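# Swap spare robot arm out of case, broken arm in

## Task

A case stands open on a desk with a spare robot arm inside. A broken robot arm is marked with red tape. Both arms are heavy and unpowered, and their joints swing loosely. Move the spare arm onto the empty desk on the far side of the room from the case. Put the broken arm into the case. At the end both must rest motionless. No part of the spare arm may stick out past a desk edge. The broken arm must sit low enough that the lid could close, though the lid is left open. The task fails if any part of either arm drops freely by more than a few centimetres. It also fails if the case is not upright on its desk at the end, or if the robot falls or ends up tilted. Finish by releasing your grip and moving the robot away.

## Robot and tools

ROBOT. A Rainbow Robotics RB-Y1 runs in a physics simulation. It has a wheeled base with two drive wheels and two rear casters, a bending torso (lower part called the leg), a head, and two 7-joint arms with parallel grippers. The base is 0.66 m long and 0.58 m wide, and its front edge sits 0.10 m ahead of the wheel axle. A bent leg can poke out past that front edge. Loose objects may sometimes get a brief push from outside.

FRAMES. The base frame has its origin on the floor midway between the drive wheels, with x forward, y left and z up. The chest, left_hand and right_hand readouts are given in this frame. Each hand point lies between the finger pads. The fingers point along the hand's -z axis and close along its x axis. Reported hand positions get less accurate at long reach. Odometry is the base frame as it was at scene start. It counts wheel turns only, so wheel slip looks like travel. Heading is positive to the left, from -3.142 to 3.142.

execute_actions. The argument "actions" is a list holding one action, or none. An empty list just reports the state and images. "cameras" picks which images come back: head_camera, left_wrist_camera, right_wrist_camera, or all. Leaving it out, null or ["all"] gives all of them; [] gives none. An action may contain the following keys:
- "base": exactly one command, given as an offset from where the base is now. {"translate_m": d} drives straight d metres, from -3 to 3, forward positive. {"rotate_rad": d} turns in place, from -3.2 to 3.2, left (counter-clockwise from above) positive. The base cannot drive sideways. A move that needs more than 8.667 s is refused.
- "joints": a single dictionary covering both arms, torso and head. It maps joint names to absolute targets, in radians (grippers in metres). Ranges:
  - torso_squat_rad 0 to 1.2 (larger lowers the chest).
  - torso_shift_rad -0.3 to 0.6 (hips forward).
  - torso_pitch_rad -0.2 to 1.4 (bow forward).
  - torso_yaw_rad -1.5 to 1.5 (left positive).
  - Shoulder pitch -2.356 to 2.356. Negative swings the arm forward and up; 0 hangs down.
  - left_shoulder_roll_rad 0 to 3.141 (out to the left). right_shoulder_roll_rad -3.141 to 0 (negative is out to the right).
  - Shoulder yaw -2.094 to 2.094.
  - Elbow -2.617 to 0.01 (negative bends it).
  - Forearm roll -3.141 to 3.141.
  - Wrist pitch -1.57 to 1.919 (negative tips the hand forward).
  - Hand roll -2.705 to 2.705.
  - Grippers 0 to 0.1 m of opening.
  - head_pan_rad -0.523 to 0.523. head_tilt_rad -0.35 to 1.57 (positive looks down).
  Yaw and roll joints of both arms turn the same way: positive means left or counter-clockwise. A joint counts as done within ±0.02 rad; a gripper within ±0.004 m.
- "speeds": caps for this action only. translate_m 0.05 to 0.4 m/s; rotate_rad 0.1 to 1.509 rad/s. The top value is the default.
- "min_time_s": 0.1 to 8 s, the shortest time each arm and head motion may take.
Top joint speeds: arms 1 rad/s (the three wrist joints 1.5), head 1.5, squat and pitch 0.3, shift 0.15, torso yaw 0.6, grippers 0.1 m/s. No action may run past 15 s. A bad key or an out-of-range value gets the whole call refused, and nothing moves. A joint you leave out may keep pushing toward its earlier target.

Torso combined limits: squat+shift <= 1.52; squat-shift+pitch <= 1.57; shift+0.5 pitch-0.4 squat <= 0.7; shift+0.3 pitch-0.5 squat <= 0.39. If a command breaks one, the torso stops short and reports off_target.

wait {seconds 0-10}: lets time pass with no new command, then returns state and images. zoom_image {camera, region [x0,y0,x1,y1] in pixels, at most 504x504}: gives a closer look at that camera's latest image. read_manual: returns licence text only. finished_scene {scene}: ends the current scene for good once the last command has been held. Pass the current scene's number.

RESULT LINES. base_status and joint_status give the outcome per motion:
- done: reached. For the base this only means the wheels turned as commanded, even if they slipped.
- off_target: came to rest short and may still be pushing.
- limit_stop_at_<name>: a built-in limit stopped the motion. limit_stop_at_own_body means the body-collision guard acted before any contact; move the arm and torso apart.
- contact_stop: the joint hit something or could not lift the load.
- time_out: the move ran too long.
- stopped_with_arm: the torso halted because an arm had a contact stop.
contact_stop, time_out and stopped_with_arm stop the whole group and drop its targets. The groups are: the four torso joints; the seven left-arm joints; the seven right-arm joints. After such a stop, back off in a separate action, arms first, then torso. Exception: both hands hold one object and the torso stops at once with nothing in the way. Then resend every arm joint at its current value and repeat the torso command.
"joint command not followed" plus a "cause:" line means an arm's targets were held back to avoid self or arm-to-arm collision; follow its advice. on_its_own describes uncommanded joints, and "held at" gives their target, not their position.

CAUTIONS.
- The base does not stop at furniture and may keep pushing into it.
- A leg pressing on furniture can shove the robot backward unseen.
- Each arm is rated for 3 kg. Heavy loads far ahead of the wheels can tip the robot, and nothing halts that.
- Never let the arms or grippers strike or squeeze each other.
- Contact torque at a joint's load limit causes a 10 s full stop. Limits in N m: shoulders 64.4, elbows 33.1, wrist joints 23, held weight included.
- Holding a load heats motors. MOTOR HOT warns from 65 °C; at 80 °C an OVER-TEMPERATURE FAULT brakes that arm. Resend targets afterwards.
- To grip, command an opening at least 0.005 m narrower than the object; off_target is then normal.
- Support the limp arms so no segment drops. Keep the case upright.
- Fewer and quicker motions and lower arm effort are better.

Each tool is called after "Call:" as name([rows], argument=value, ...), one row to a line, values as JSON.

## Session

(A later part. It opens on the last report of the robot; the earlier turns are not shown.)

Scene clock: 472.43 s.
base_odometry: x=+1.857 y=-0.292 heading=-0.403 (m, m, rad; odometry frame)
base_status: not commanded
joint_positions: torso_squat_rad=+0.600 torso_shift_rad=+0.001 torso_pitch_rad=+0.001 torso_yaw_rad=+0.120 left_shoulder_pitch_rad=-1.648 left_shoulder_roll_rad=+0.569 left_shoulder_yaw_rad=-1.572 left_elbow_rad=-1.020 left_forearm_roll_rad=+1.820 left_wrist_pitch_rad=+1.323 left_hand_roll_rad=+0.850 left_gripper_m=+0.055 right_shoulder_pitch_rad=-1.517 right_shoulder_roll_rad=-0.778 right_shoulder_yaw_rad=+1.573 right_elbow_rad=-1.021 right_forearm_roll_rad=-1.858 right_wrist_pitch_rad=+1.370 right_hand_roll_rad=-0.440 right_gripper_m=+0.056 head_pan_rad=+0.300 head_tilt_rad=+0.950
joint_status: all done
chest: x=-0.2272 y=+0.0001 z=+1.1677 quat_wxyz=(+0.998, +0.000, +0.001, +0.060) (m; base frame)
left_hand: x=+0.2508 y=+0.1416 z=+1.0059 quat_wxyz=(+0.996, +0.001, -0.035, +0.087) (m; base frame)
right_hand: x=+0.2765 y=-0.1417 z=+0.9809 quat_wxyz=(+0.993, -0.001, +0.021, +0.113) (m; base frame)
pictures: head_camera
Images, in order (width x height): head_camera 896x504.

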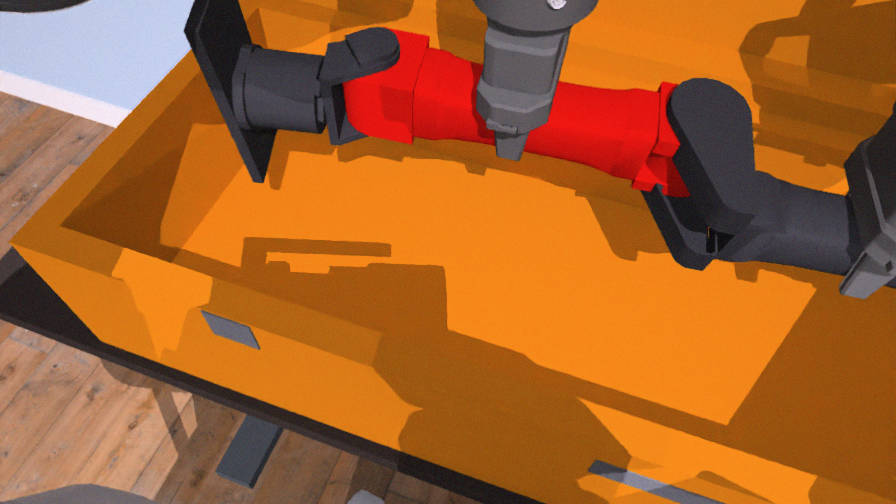

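Call:
execute_actions([
  {"base":{"translate_m":-0.1},"speeds":{"translate_m":0.08},"joints":{"head_pan_rad":0.0,"head_tilt_rad":0.85}},
], cameras=["head_camera"])

Scene clock: 478.63 s.
base_odometry: x=+1.765 y=-0.253 heading=-0.403 (m, m, rad; odometry frame)
base_status: done
joint_positions: torso_squat_rad=+0.600 torso_shift_rad=+0.001 torso_pitch_rad=+0.002 torso_yaw_rad=+0.120 left_shoulder_pitch_rad=-1.648 left_shoulder_roll_rad=+0.569 left_shoulder_yaw_rad=-1.572 left_elbow_rad=-1.020 left_forearm_roll_rad=+1.820 left_wrist_pitch_rad=+1.323 left_hand_roll_rad=+0.850 left_gripper_m=+0.055 right_shoulder_pitch_rad=-1.517 right_shoulder_roll_rad=-0.778 right_shoulder_yaw_rad=+1.573 right_elbow_rad=-1.021 right_forearm_roll_rad=-1.858 right_wrist_pitch_rad=+1.370 right_hand_roll_rad=-0.440 right_gripper_m=+0.056 head_pan_rad=+0.000 head_tilt_rad=+0.850
joint_status: all done
chest: x=-0.2272 y=+0.0001 z=+1.1677 quat_wxyz=(+0.998, +0.000, +0.001, +0.060) (m; base frame)
left_hand: x=+0.2508 y=+0.1416 z=+1.0059 quat_wxyz=(+0.996, +0.001, -0.035, +0.087) (m; base frame)
right_hand: x=+0.2766 y=-0.1417 z=+0.9809 quat_wxyz=(+0.993, -0.001, +0.021, +0.113) (m; base frame)
pictures: head_camera
Images, in order (width x height): head_camera 896x504.

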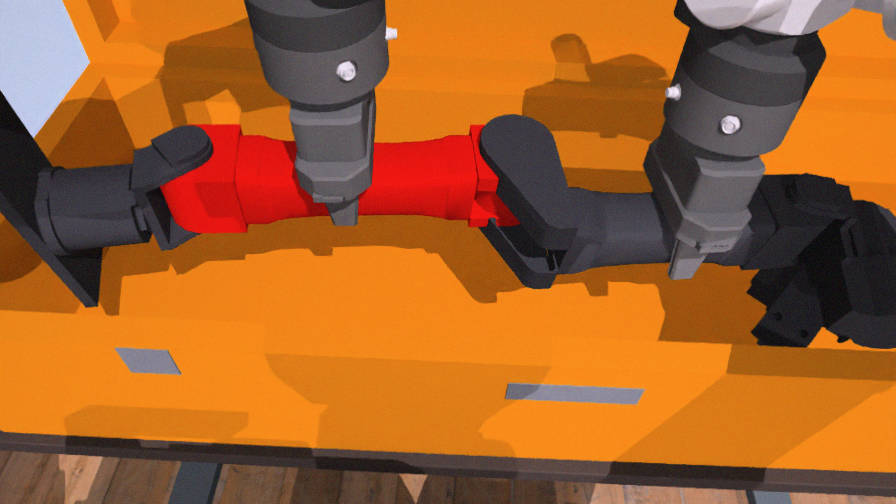

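Call:
execute_actions([
  {"base":{"rotate_rad":0.3},"speeds":{"rotate_rad":0.2},"joints":{"torso_yaw_rad":0.03,"head_pan_rad":0.3}},
], cameras=["head_camera"])

Scene clock: 494.33 s.
base_odometry: x=+1.765 y=-0.253 heading=-0.104 (m, m, rad; odometry frame)
base_status: done
joint_positions: torso_squat_rad=+0.600 torso_shift_rad=+0.001 torso_pitch_rad=+0.002 torso_yaw_rad=+0.030 left_shoulder_pitch_rad=-1.649 left_shoulder_roll_rad=+0.569 left_shoulder_yaw_rad=-1.572 left_elbow_rad=-1.020 left_forearm_roll_rad=+1.820 left_wrist_pitch_rad=+1.323 left_hand_roll_rad=+0.850 left_gripper_m=+0.055 right_shoulder_pitch_rad=-1.516 right_shoulder_roll_rad=-0.778 right_shoulder_yaw_rad=+1.573 right_elbow_rad=-1.021 right_forearm_roll_rad=-1.858 right_wrist_pitch_rad=+1.370 right_hand_roll_rad=-0.440 right_gripper_m=+0.057 head_pan_rad=+0.300 head_tilt_rad=+0.850
joint_status: all done
chest: x=-0.2272 y=+0.0001 z=+1.1677 quat_wxyz=(+1.000, +0.000, +0.001, +0.015) (m; base frame)
left_hand: x=+0.2621 y=+0.0980 z=+1.0067 quat_wxyz=(+0.998, -0.001, -0.036, +0.043) (m; base frame)
right_hand: x=+0.2616 y=-0.1864 z=+0.9807 quat_wxyz=(+0.997, +0.000, +0.022, +0.068) (m; base frame)
pictures: head_camera
Images, in order (width x height): head_camera 896x504.

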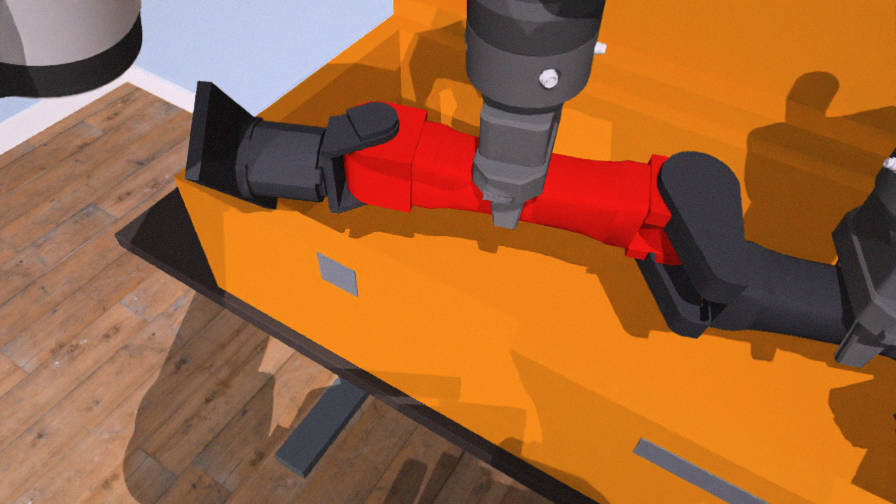

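Call:
execute_actions([
  {"base":{"rotate_rad":-0.27},"speeds":{"rotate_rad":0.25}},
], cameras=[])

Call:
execute_actions([
  {"base":{"translate_m":0.11},"speeds":{"translate_m":0.1},"joints":{"head_pan_rad":0.0}},
])

Scene clock: 501.10 s.
base_odometry: x=+1.766 y=-0.253 heading=-0.373 (m, m, rad; odometry frame)
base_status: done
joint_positions: torso_squat_rad=+0.600 torso_shift_rad=+0.001 torso_pitch_rad=+0.002 torso_yaw_rad=+0.030 left_shoulder_pitch_rad=-1.648 left_shoulder_roll_rad=+0.569 left_shoulder_yaw_rad=-1.572 left_elbow_rad=-1.020 left_forearm_roll_rad=+1.820 left_wrist_pitch_rad=+1.323 left_hand_roll_rad=+0.850 left_gripper_m=+0.055 right_shoulder_pitch_rad=-1.517 right_shoulder_roll_rad=-0.778 right_shoulder_yaw_rad=+1.573 right_elbow_rad=-1.021 right_forearm_roll_rad=-1.858 right_wrist_pitch_rad=+1.370 right_hand_roll_rad=-0.440 right_gripper_m=+0.057 head_pan_rad=+0.300 head_tilt_rad=+0.850
joint_status: not commanded
chest: x=-0.2272 y=+0.0001 z=+1.1677 quat_wxyz=(+1.000, +0.000, +0.001, +0.015) (m; base frame)
left_hand: x=+0.2618 y=+0.0981 z=+1.0061 quat_wxyz=(+0.998, -0.001, -0.035, +0.043) (m; base frame)
right_hand: x=+0.2617 y=-0.1863 z=+0.9808 quat_wxyz=(+0.997, +0.000, +0.021, +0.068) (m; base frame)
pictures: none
No camera images: the call's "cameras" was empty. Leave "cameras" out to get every camera's image.

Scene clock: 502.77 s.
base_odometry: x=+1.868 y=-0.293 heading=-0.373 (m, m, rad; odometry frame)
base_status: done
joint_positions: torso_squat_rad=+0.600 torso_shift_rad=+0.001 torso_pitch_rad=+0.002 torso_yaw_rad=+0.030 left_shoulder_pitch_rad=-1.648 left_shoulder_roll_rad=+0.569 left_shoulder_yaw_rad=-1.572 left_elbow_rad=-1.020 left_forearm_roll_rad=+1.820 left_wrist_pitch_rad=+1.323 left_hand_roll_rad=+0.850 left_gripper_m=+0.055 right_shoulder_pitch_rad=-1.517 right_shoulder_roll_rad=-0.778 right_shoulder_yaw_rad=+1.573 right_elbow_rad=-1.021 right_forearm_roll_rad=-1.858 right_wrist_pitch_rad=+1.370 right_hand_roll_rad=-0.440 right_gripper_m=+0.057 head_pan_rad=+0.000 head_tilt_rad=+0.850
joint_status: all done
chest: x=-0.2271 y=+0.0001 z=+1.1677 quat_wxyz=(+1.000, +0.000, +0.001, +0.015) (m; base frame)
left_hand: x=+0.2618 y=+0.0981 z=+1.0059 quat_wxyz=(+0.998, -0.001, -0.035, +0.043) (m; base frame)
right_hand: x=+0.2618 y=-0.1863 z=+0.9807 quat_wxyz=(+0.997, +0.000, +0.021, +0.068) (m; base frame)
pictures: head_camera, left_wrist_camera, right_wrist_camera
Images, in order (width x height): head_camera 896x504, left_wrist_camera 644x364, right_wrist_camera 644x364.

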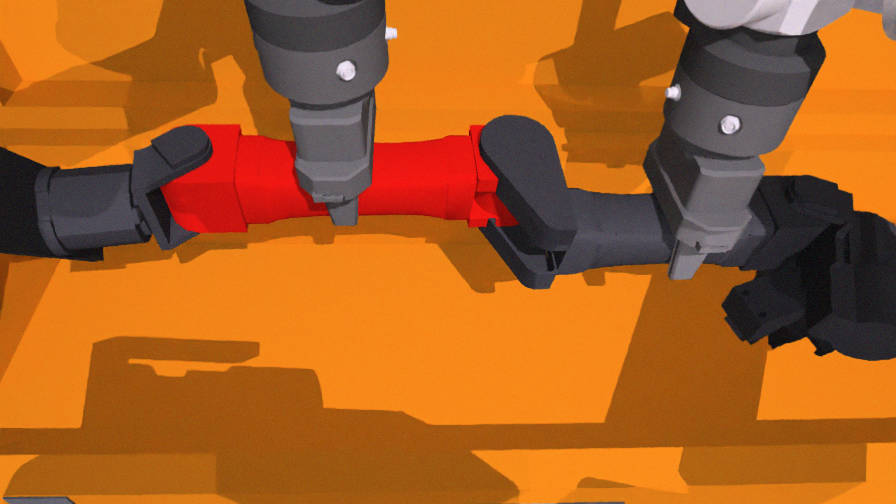

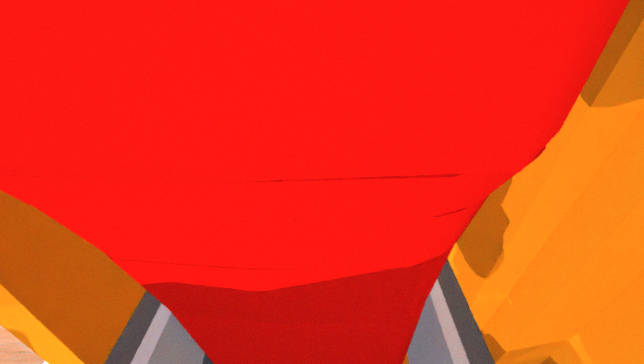

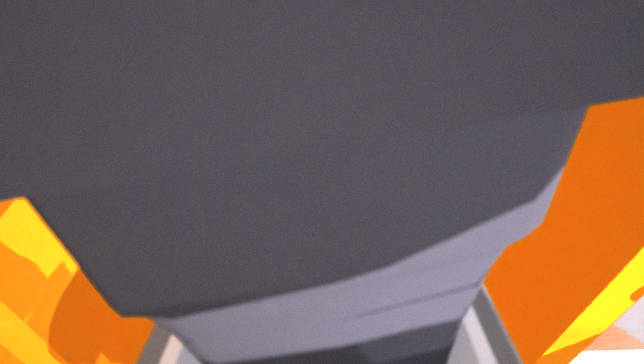

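Call:
execute_actions([
  {"joints":{"torso_squat_rad":0.7,"torso_yaw_rad":-0.04,"head_pan_rad":-0.4}},
], cameras=["head_camera"])

Scene clock: 508.97 s.
base_odometry: x=+1.868 y=-0.293 heading=-0.374 (m, m, rad; odometry frame)
base_status: not commanded
joint_positions: torso_squat_rad=+0.700 torso_shift_rad=+0.000 torso_pitch_rad=+0.000 torso_yaw_rad=-0.040 left_shoulder_pitch_rad=-1.646 left_shoulder_roll_rad=+0.569 left_shoulder_yaw_rad=-1.573 left_elbow_rad=-1.020 left_forearm_roll_rad=+1.820 left_wrist_pitch_rad=+1.323 left_hand_roll_rad=+0.850 left_gripper_m=+0.055 right_shoulder_pitch_rad=-1.522 right_shoulder_roll_rad=-0.780 right_shoulder_yaw_rad=+1.570 right_elbow_rad=-1.020 right_forearm_roll_rad=-1.858 right_wrist_pitch_rad=+1.370 right_hand_roll_rad=-0.440 right_gripper_m=+0.057 head_pan_rad=-0.400 head_tilt_rad=+0.850
joint_status: all done
chest: x=-0.2278 y=+0.0004 z=+1.1253 quat_wxyz=(+1.000, -0.001, +0.000, -0.020) (m; base frame)
left_hand: x=+0.2667 y=+0.0650 z=+0.9631 quat_wxyz=(+0.999, -0.002, -0.035, +0.008) (m; base frame)
right_hand: x=+0.2490 y=-0.2192 z=+0.9423 quat_wxyz=(+0.999, +0.001, +0.017, +0.033) (m; base frame)
pictures: head_camera
Images, in order (width x height): head_camera 896x504.

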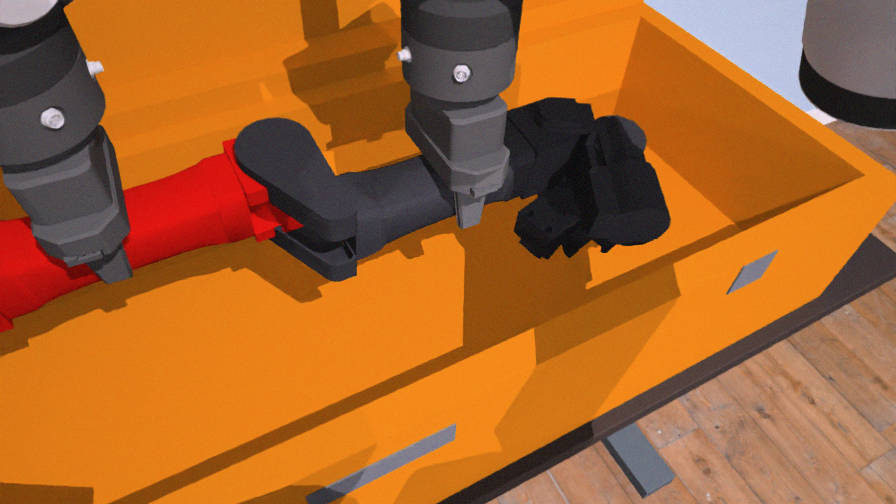

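Tip pressing the floor; drag left.

Call:
execute_actions([
  {"joints":{"torso_yaw_rad":0.12}},
], cameras=["head_camera"])

Scene clock: 513.60 s.
base_odometry: x=+1.868 y=-0.293 heading=-0.374 (m, m, rad; odometry frame)
base_status: not commanded
joint_positions: torso_squat_rad=+0.700 torso_shift_rad=+0.000 torso_pitch_rad=+0.001 torso_yaw_rad=+0.120 left_shoulder_pitch_rad=-1.647 left_shoulder_roll_rad=+0.569 left_shoulder_yaw_rad=-1.573 left_elbow_rad=-1.020 left_forearm_roll_rad=+1.820 left_wrist_pitch_rad=+1.323 left_hand_roll_rad=+0.850 left_gripper_m=+0.055 right_shoulder_pitch_rad=-1.518 right_shoulder_roll_rad=-0.779 right_shoulder_yaw_rad=+1.572 right_elbow_rad=-1.021 right_forearm_roll_rad=-1.858 right_wrist_pitch_rad=+1.370 right_hand_roll_rad=-0.440 right_gripper_m=+0.057 head_pan_rad=-0.400 head_tilt_rad=+0.850
joint_status: all done
chest: x=-0.2274 y=+0.0003 z=+1.1254 quat_wxyz=(+0.998, +0.000, +0.001, +0.060) (m; base frame)
left_hand: x=+0.2504 y=+0.1422 z=+0.9631 quat_wxyz=(+0.996, +0.001, -0.035, +0.088) (m; base frame)
right_hand: x=+0.2769 y=-0.1415 z=+0.9394 quat_wxyz=(+0.993, -0.001, +0.020, +0.113) (m; base frame)
pictures: head_camera
Images, in order (width x height): head_camera 896x504.

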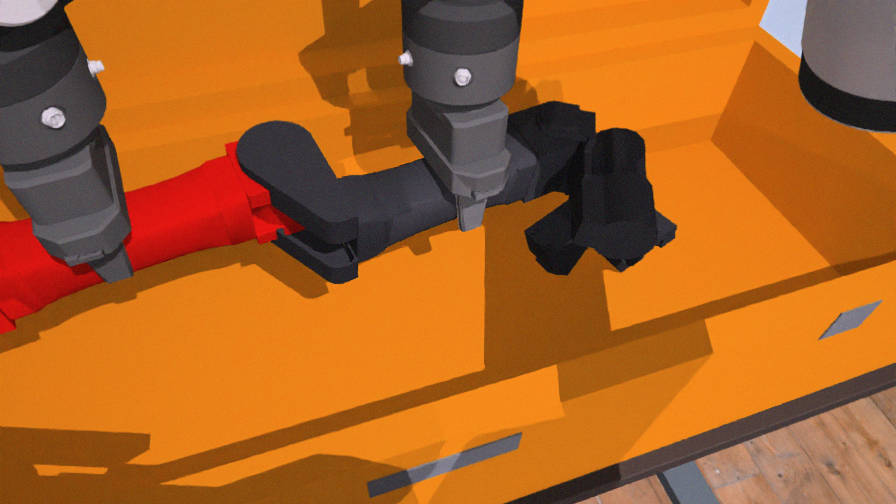

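Call:
execute_actions([
  {"joints":{"torso_squat_rad":0.74}},
], cameras=["head_camera"])

Scene clock: 517.10 s.
base_odometry: x=+1.868 y=-0.293 heading=-0.374 (m, m, rad; odometry frame)
base_status: not commanded
joint_positions: torso_squat_rad=+0.740 torso_shift_rad=+0.000 torso_pitch_rad=+0.001 torso_yaw_rad=+0.120 left_shoulder_pitch_rad=-1.650 left_shoulder_roll_rad=+0.570 left_shoulder_yaw_rad=-1.572 left_elbow_rad=-1.020 left_forearm_roll_rad=+1.820 left_wrist_pitch_rad=+1.323 left_hand_roll_rad=+0.850 left_gripper_m=+0.000 right_shoulder_pitch_rad=-1.517 right_shoulder_roll_rad=-0.779 right_shoulder_yaw_rad=+1.572 right_elbow_rad=-1.021 right_forearm_roll_rad=-1.858 right_wrist_pitch_rad=+1.370 right_hand_roll_rad=-0.440 right_gripper_m=+0.055 head_pan_rad=-0.400 head_tilt_rad=+0.850
joint_status: all done
on_its_own: left_gripper_m moved -0.055 to your old target +0.000
chest: x=-0.2276 y=+0.0002 z=+1.1069 quat_wxyz=(+0.998, +0.000, +0.000, +0.060) (m; base frame)
left_hand: x=+0.2510 y=+0.1416 z=+0.9465 quat_wxyz=(+0.996, +0.000, -0.036, +0.087) (m; base frame)
right_hand: x=+0.2767 y=-0.1420 z=+0.9208 quat_wxyz=(+0.993, -0.001, +0.020, +0.112) (m; base frame)
pictures: head_camera
Images, in order (width x height): head_camera 896x504.

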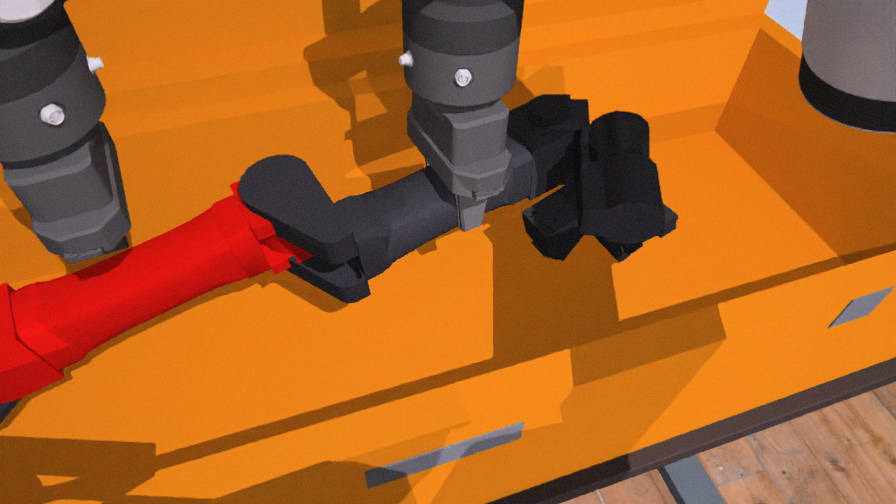

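Call:
execute_actions([
  {"joints":{"left_gripper_m":0.1,"left_shoulder_pitch_rad":-1.9,"head_pan_rad":0.1}},
], cameras=["head_camera"])

Scene clock: 532.43 s.
base_odometry: x=+1.868 y=-0.293 heading=-0.374 (m, m, rad; odometry frame)
base_status: not commanded
joint_positions: torso_squat_rad=+0.740 torso_shift_rad=+0.000 torso_pitch_rad=+0.001 torso_yaw_rad=+0.120 left_shoulder_pitch_rad=-1.900 left_shoulder_roll_rad=+0.570 left_shoulder_yaw_rad=-1.571 left_elbow_rad=-1.020 left_forearm_roll_rad=+1.820 left_wrist_pitch_rad=+1.323 left_hand_roll_rad=+0.850 left_gripper_m=+0.099 right_shoulder_pitch_rad=-1.517 right_shoulder_roll_rad=-0.779 right_shoulder_yaw_rad=+1.572 right_elbow_rad=-1.021 right_forearm_roll_rad=-1.858 right_wrist_pitch_rad=+1.370 right_hand_roll_rad=-0.440 right_gripper_m=+0.055 head_pan_rad=+0.100 head_tilt_rad=+0.850
joint_status: all done
chest: x=-0.2276 y=+0.0001 z=+1.1069 quat_wxyz=(+0.998, +0.000, +0.000, +0.060) (m; base frame)
left_hand: x=+0.2851 y=+0.1017 z=+1.0666 quat_wxyz=(+0.987, +0.003, -0.153, +0.044) (m; base frame)
right_hand: x=+0.2767 y=-0.1420 z=+0.9208 quat_wxyz=(+0.993, -0.001, +0.020, +0.112) (m; base frame)
pictures: head_camera
Images, in order (width x height): head_camera 896x504.

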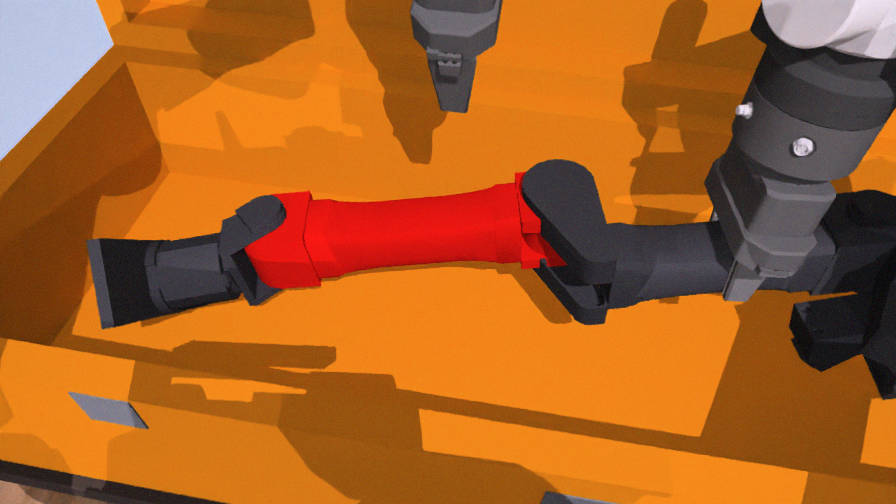

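Call:
execute_actions([
  {"joints":{"torso_squat_rad":0.78,"torso_yaw_rad":0.18,"head_pan_rad":-0.4}},
], cameras=["head_camera"])

Scene clock: 537.93 s.
base_odometry: x=+1.868 y=-0.293 heading=-0.374 (m, m, rad; odometry frame)
base_status: not commanded
joint_positions: torso_squat_rad=+0.780 torso_shift_rad=+0.000 torso_pitch_rad=+0.000 torso_yaw_rad=+0.180 left_shoulder_pitch_rad=-1.900 left_shoulder_roll_rad=+0.570 left_shoulder_yaw_rad=-1.571 left_elbow_rad=-1.020 left_forearm_roll_rad=+1.820 left_wrist_pitch_rad=+1.323 left_hand_roll_rad=+0.850 left_gripper_m=+0.099 right_shoulder_pitch_rad=-1.520 right_shoulder_roll_rad=-0.779 right_shoulder_yaw_rad=+1.571 right_elbow_rad=-1.021 right_forearm_roll_rad=-1.858 right_wrist_pitch_rad=+1.370 right_hand_roll_rad=-0.440 right_gripper_m=+0.055 head_pan_rad=-0.400 head_tilt_rad=+0.850
joint_status: all done
chest: x=-0.2280 y=+0.0003 z=+1.0876 quat_wxyz=(+0.996, +0.000, +0.000, +0.090) (m; base frame)
left_hand: x=+0.2776 y=+0.1325 z=+1.0475 quat_wxyz=(+0.985, +0.007, -0.153, +0.074) (m; base frame)
right_hand: x=+0.2847 y=-0.1106 z=+0.9033 quat_wxyz=(+0.990, -0.001, +0.019, +0.143) (m; base frame)
pictures: head_camera
Images, in order (width x height): head_camera 896x504.

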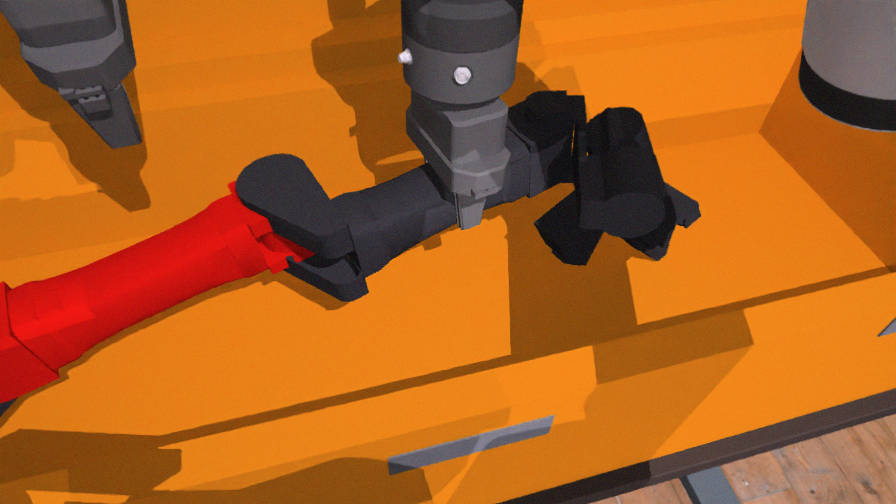

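Folding outward now.

Call:
execute_actions([
  {"joints":{"torso_squat_rad":0.84,"torso_yaw_rad":0.2}},
], cameras=["head_camera"])

Call:
execute_actions([
  {"joints":{"torso_squat_rad":0.89}},
], cameras=["head_camera"])

Scene clock: 546.97 s.
base_odometry: x=+1.868 y=-0.293 heading=-0.374 (m, m, rad; odometry frame)
base_status: not commanded
joint_positions: torso_squat_rad=+0.840 torso_shift_rad=+0.000 torso_pitch_rad=+0.001 torso_yaw_rad=+0.200 left_shoulder_pitch_rad=-1.900 left_shoulder_roll_rad=+0.570 left_shoulder_yaw_rad=-1.571 left_elbow_rad=-1.020 left_forearm_roll_rad=+1.820 left_wrist_pitch_rad=+1.323 left_hand_roll_rad=+0.850 left_gripper_m=+0.099 right_shoulder_pitch_rad=-1.518 right_shoulder_roll_rad=-0.780 right_shoulder_yaw_rad=+1.572 right_elbow_rad=-1.020 right_forearm_roll_rad=-1.858 right_wrist_pitch_rad=+1.370 right_hand_roll_rad=-0.440 right_gripper_m=+0.055 head_pan_rad=-0.400 head_tilt_rad=+0.850
joint_status: all done
chest: x=-0.2277 y=+0.0002 z=+1.0572 quat_wxyz=(+0.995, +0.000, +0.000, +0.100) (m; base frame)
left_hand: x=+0.2752 y=+0.1424 z=+1.0168 quat_wxyz=(+0.985, +0.009, -0.153, +0.083) (m; base frame)
right_hand: x=+0.2867 y=-0.1014 z=+0.8716 quat_wxyz=(+0.988, -0.002, +0.020, +0.152) (m; base frame)
pictures: head_camera
Images, in order (width x height): head_camera 896x504.

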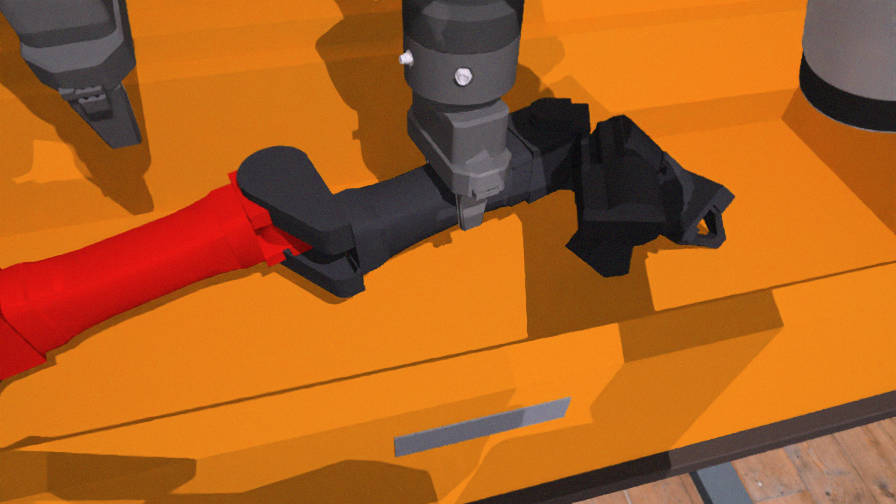

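Scene clock: 548.03 s.
base_odometry: x=+1.868 y=-0.293 heading=-0.374 (m, m, rad; odometry frame)
base_status: not commanded
joint_positions: torso_squat_rad=+0.890 torso_shift_rad=+0.000 torso_pitch_rad=+0.000 torso_yaw_rad=+0.200 left_shoulder_pitch_rad=-1.900 left_shoulder_roll_rad=+0.570 left_shoulder_yaw_rad=-1.571 left_elbow_rad=-1.020 left_forearm_roll_rad=+1.820 left_wrist_pitch_rad=+1.323 left_hand_roll_rad=+0.850 left_gripper_m=+0.099 right_shoulder_pitch_rad=-1.520 right_shoulder_roll_rad=-0.779 right_shoulder_yaw_rad=+1.571 right_elbow_rad=-1.020 right_forearm_roll_rad=-1.858 right_wrist_pitch_rad=+1.370 right_hand_roll_rad=-0.440 right_gripper_m=+0.055 head_pan_rad=-0.400 head_tilt_rad=+0.850
joint_status: all done
chest: x=-0.2279 y=+0.0003 z=+1.0305 quat_wxyz=(+0.995, +0.000, +0.000, +0.100) (m; base frame)
left_hand: x=+0.2750 y=+0.1426 z=+0.9904 quat_wxyz=(+0.985, +0.008, -0.153, +0.083) (m; base frame)
right_hand: x=+0.2871 y=-0.1003 z=+0.8463 quat_wxyz=(+0.988, -0.001, +0.018, +0.152) (m; base frame)
pictures: head_camera
Images, in order (width x height): head_camera 896x504.

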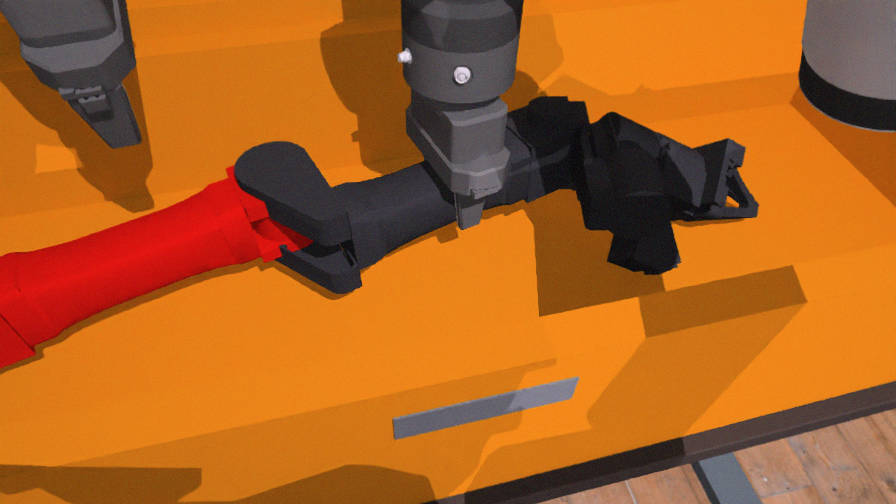

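Call:
execute_actions([
  {"joints":{"torso_squat_rad":0.925,"head_pan_rad":-0.1}},
], cameras=["head_camera"])

Scene clock: 551.17 s.
base_odometry: x=+1.868 y=-0.293 heading=-0.374 (m, m, rad; odometry frame)
base_status: not commanded
joint_positions: torso_squat_rad=+0.925 torso_shift_rad=+0.000 torso_pitch_rad=+0.001 torso_yaw_rad=+0.200 left_shoulder_pitch_rad=-1.900 left_shoulder_roll_rad=+0.570 left_shoulder_yaw_rad=-1.571 left_elbow_rad=-1.020 left_forearm_roll_rad=+1.820 left_wrist_pitch_rad=+1.323 left_hand_roll_rad=+0.850 left_gripper_m=+0.099 right_shoulder_pitch_rad=-1.518 right_shoulder_roll_rad=-0.779 right_shoulder_yaw_rad=+1.572 right_elbow_rad=-1.020 right_forearm_roll_rad=-1.858 right_wrist_pitch_rad=+1.370 right_hand_roll_rad=-0.440 right_gripper_m=+0.055 head_pan_rad=-0.100 head_tilt_rad=+0.850
joint_status: all done
chest: x=-0.2277 y=+0.0003 z=+1.0113 quat_wxyz=(+0.995, +0.000, +0.000, +0.100) (m; base frame)
left_hand: x=+0.2752 y=+0.1426 z=+0.9709 quat_wxyz=(+0.985, +0.009, -0.153, +0.083) (m; base frame)
right_hand: x=+0.2866 y=-0.1011 z=+0.8256 quat_wxyz=(+0.988, -0.002, +0.020, +0.152) (m; base frame)
pictures: head_camera
Images, in order (width x height): head_camera 896x504.

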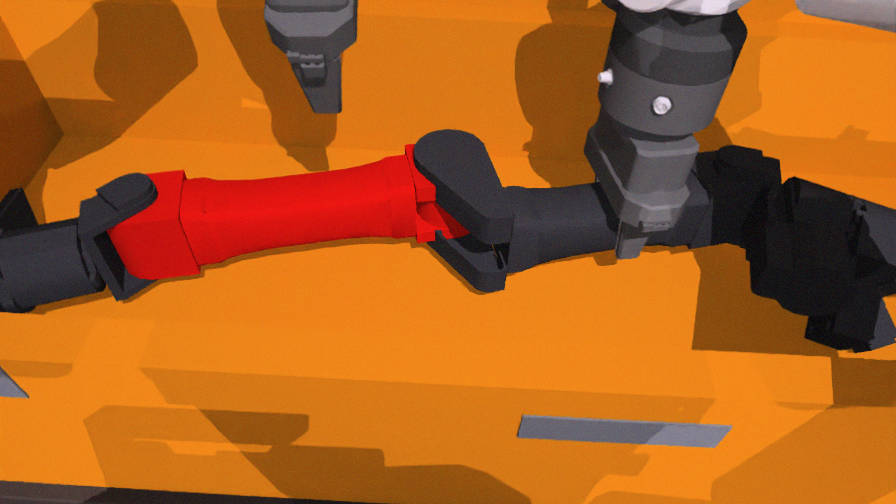

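Call:
execute_actions([
  {"joints":{"torso_squat_rad":0.955,"head_pan_rad":0.2}},
], cameras=["head_camera"])

Scene clock: 555.23 s.
base_odometry: x=+1.868 y=-0.293 heading=-0.374 (m, m, rad; odometry frame)
base_status: not commanded
joint_positions: torso_squat_rad=+0.955 torso_shift_rad=+0.000 torso_pitch_rad=+0.001 torso_yaw_rad=+0.200 left_shoulder_pitch_rad=-1.900 left_shoulder_roll_rad=+0.570 left_shoulder_yaw_rad=-1.571 left_elbow_rad=-1.020 left_forearm_roll_rad=+1.820 left_wrist_pitch_rad=+1.323 left_hand_roll_rad=+0.850 left_gripper_m=+0.099 right_shoulder_pitch_rad=-1.518 right_shoulder_roll_rad=-0.779 right_shoulder_yaw_rad=+1.572 right_elbow_rad=-1.020 right_forearm_roll_rad=-1.858 right_wrist_pitch_rad=+1.370 right_hand_roll_rad=-0.440 right_gripper_m=+0.055 head_pan_rad=+0.200 head_tilt_rad=+0.850
joint_status: all done
chest: x=-0.2277 y=+0.0003 z=+0.9943 quat_wxyz=(+0.995, +0.000, +0.000, +0.100) (m; base frame)
left_hand: x=+0.2752 y=+0.1426 z=+0.9539 quat_wxyz=(+0.985, +0.009, -0.153, +0.083) (m; base frame)
right_hand: x=+0.2865 y=-0.1010 z=+0.8086 quat_wxyz=(+0.988, -0.002, +0.020, +0.152) (m; base frame)
pictures: head_camera
Images, in order (width x height): head_camera 896x504.

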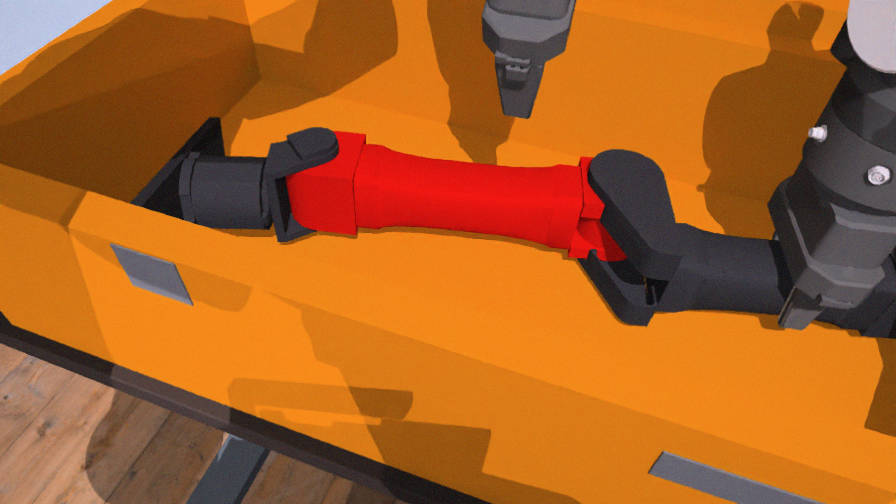

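Call:
execute_actions([
  {"joints":{"torso_squat_rad":0.98,"head_pan_rad":-0.3}},
], cameras=["head_camera"])

Scene clock: 560.90 s.
base_odometry: x=+1.868 y=-0.293 heading=-0.374 (m, m, rad; odometry frame)
base_status: not commanded
joint_positions: torso_squat_rad=+0.980 torso_shift_rad=+0.000 torso_pitch_rad=-0.001 torso_yaw_rad=+0.200 left_shoulder_pitch_rad=-1.900 left_shoulder_roll_rad=+0.570 left_shoulder_yaw_rad=-1.571 left_elbow_rad=-1.020 left_forearm_roll_rad=+1.820 left_wrist_pitch_rad=+1.323 left_hand_roll_rad=+0.850 left_gripper_m=+0.099 right_shoulder_pitch_rad=-1.521 right_shoulder_roll_rad=-0.780 right_shoulder_yaw_rad=+1.571 right_elbow_rad=-1.020 right_forearm_roll_rad=-1.858 right_wrist_pitch_rad=+1.371 right_hand_roll_rad=-0.440 right_gripper_m=+0.055 head_pan_rad=-0.300 head_tilt_rad=+0.850
joint_status: all done
chest: x=-0.2285 y=+0.0003 z=+0.9798 quat_wxyz=(+0.995, +0.000, +0.000, +0.100) (m; base frame)
left_hand: x=+0.2745 y=+0.1425 z=+0.9402 quat_wxyz=(+0.985, +0.008, -0.154, +0.083) (m; base frame)
right_hand: x=+0.2869 y=-0.1005 z=+0.7972 quat_wxyz=(+0.988, -0.001, +0.017, +0.152) (m; base frame)
pictures: head_camera
Images, in order (width x height): head_camera 896x504.

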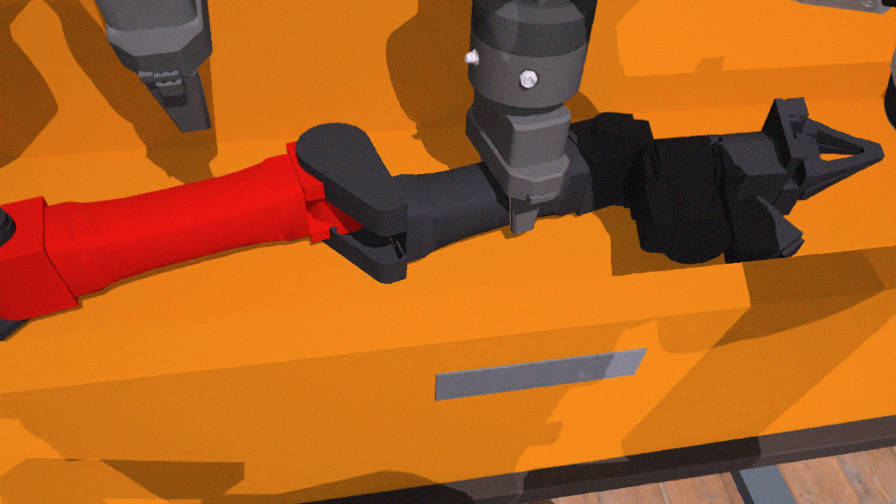

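Call:
execute_actions([
  {"joints":{"right_gripper_m":0.085}},
], cameras=[])

Call:
execute_actions([
  {"joints":{"torso_squat_rad":0.5,"torso_yaw_rad":0.2,"head_pan_rad":-0.2}},
], cameras=["head_camera"])

Call:
execute_actions([
  {"base":{"translate_m":-0.6},"joints":{"torso_squat_rad":0.2,"torso_yaw_rad":0,"head_pan_rad":0,"head_tilt_rad":0.7}},
], cameras=["head_camera"])

Scene clock: 568.70 s.
base_odometry: x=+1.868 y=-0.293 heading=-0.374 (m, m, rad; odometry frame)
base_status: not commanded
joint_positions: torso_squat_rad=+0.980 torso_shift_rad=+0.000 torso_pitch_rad=+0.000 torso_yaw_rad=+0.200 left_shoulder_pitch_rad=-1.900 left_shoulder_roll_rad=+0.570 left_shoulder_yaw_rad=-1.571 left_elbow_rad=-1.020 left_forearm_roll_rad=+1.820 left_wrist_pitch_rad=+1.323 left_hand_roll_rad=+0.850 left_gripper_m=+0.099 right_shoulder_pitch_rad=-1.520 right_shoulder_roll_rad=-0.780 right_shoulder_yaw_rad=+1.571 right_elbow_rad=-1.020 right_forearm_roll_rad=-1.858 right_wrist_pitch_rad=+1.370 right_hand_roll_rad=-0.440 right_gripper_m=+0.085 head_pan_rad=-0.300 head_tilt_rad=+0.850
joint_status: all done
chest: x=-0.2281 y=+0.0003 z=+0.9798 quat_wxyz=(+0.995, +0.000, +0.000, +0.100) (m; base frame)
left_hand: x=+0.2748 y=+0.1425 z=+0.9399 quat_wxyz=(+0.985, +0.008, -0.153, +0.083) (m; base frame)
right_hand: x=+0.2872 y=-0.1006 z=+0.7964 quat_wxyz=(+0.988, -0.001, +0.018, +0.152) (m; base frame)
pictures: none
No camera images: the call's "cameras" was empty. Leave "cameras" out to get every camera's image.

Scene clock: 571.10 s.
base_odometry: x=+1.868 y=-0.293 heading=-0.374 (m, m, rad; odometry frame)
base_status: not commanded
joint_positions: torso_squat_rad=+0.500 torso_shift_rad=+0.000 torso_pitch_rad=+0.000 torso_yaw_rad=+0.200 left_shoulder_pitch_rad=-1.900 left_shoulder_roll_rad=+0.570 left_shoulder_yaw_rad=-1.571 left_elbow_rad=-1.020 left_forearm_roll_rad=+1.820 left_wrist_pitch_rad=+1.323 left_hand_roll_rad=+0.850 left_gripper_m=+0.099 right_shoulder_pitch_rad=-1.520 right_shoulder_roll_rad=-0.780 right_shoulder_yaw_rad=+1.571 right_elbow_rad=-1.020 right_forearm_roll_rad=-1.858 right_wrist_pitch_rad=+1.370 right_hand_roll_rad=-0.440 right_gripper_m=+0.085 head_pan_rad=-0.200 head_tilt_rad=+0.850
joint_status: all done
chest: x=-0.2280 y=+0.0003 z=+1.2042 quat_wxyz=(+0.995, +0.000, +0.000, +0.100) (m; base frame)
left_hand: x=+0.2750 y=+0.1425 z=+1.1641 quat_wxyz=(+0.985, +0.008, -0.153, +0.083) (m; base frame)
right_hand: x=+0.2872 y=-0.1007 z=+1.0205 quat_wxyz=(+0.988, -0.001, +0.018, +0.152) (m; base frame)
pictures: head_camera
Images, in order (width x height): head_camera 896x504.

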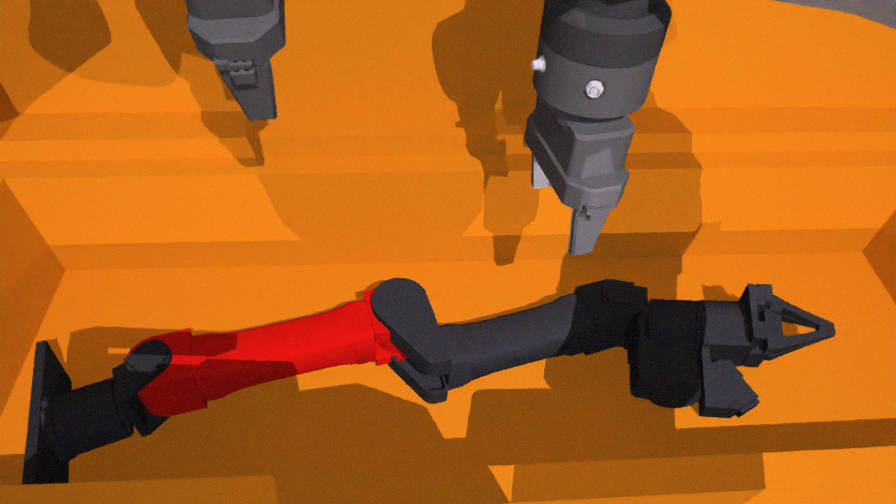

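Scene clock: 574.07 s.
base_odometry: x=+1.309 y=-0.074 heading=-0.375 (m, m, rad; odometry frame)
base_status: done
joint_positions: torso_squat_rad=+0.200 torso_shift_rad=+0.000 torso_pitch_rad=+0.000 torso_yaw_rad=+0.000 left_shoulder_pitch_rad=-1.900 left_shoulder_roll_rad=+0.570 left_shoulder_yaw_rad=-1.571 left_elbow_rad=-1.020 left_forearm_roll_rad=+1.820 left_wrist_pitch_rad=+1.323 left_hand_roll_rad=+0.850 left_gripper_m=+0.099 right_shoulder_pitch_rad=-1.520 right_shoulder_roll_rad=-0.780 right_shoulder_yaw_rad=+1.571 right_elbow_rad=-1.020 right_forearm_roll_rad=-1.858 right_wrist_pitch_rad=+1.370 right_hand_roll_rad=-0.440 right_gripper_m=+0.085 head_pan_rad=+0.000 head_tilt_rad=+0.700
joint_status: all done
chest: x=-0.2281 y=+0.0003 z=+1.2760 quat_wxyz=(+1.000, +0.000, +0.000, +0.000) (m; base frame)
left_hand: x=+0.2931 y=+0.0398 z=+1.2361 quat_wxyz=(+0.988, -0.007, -0.154, -0.015) (m; base frame)
right_hand: x=+0.2568 y=-0.2009 z=+1.0924 quat_wxyz=(+0.998, +0.000, +0.018, +0.052) (m; base frame)
pictures: head_camera
Images, in order (width x height): head_camera 896x504.

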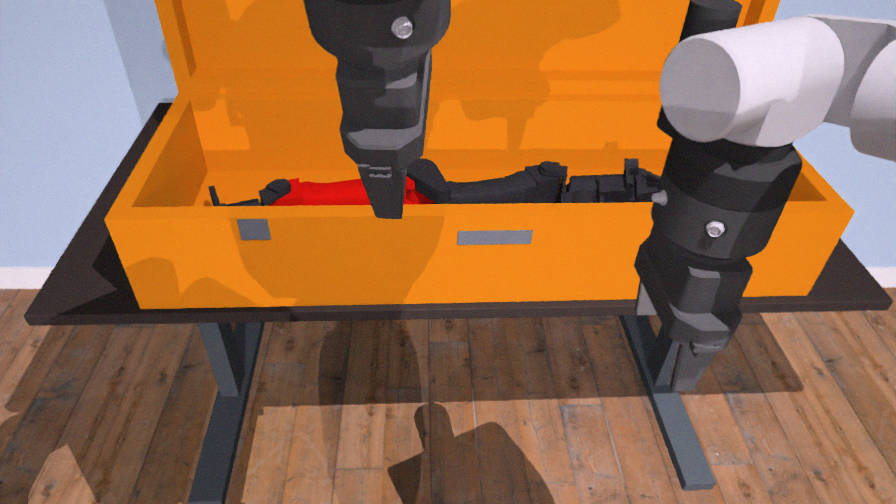

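Call:
finished_scene(scene=2)

The scene is finished: the task was done.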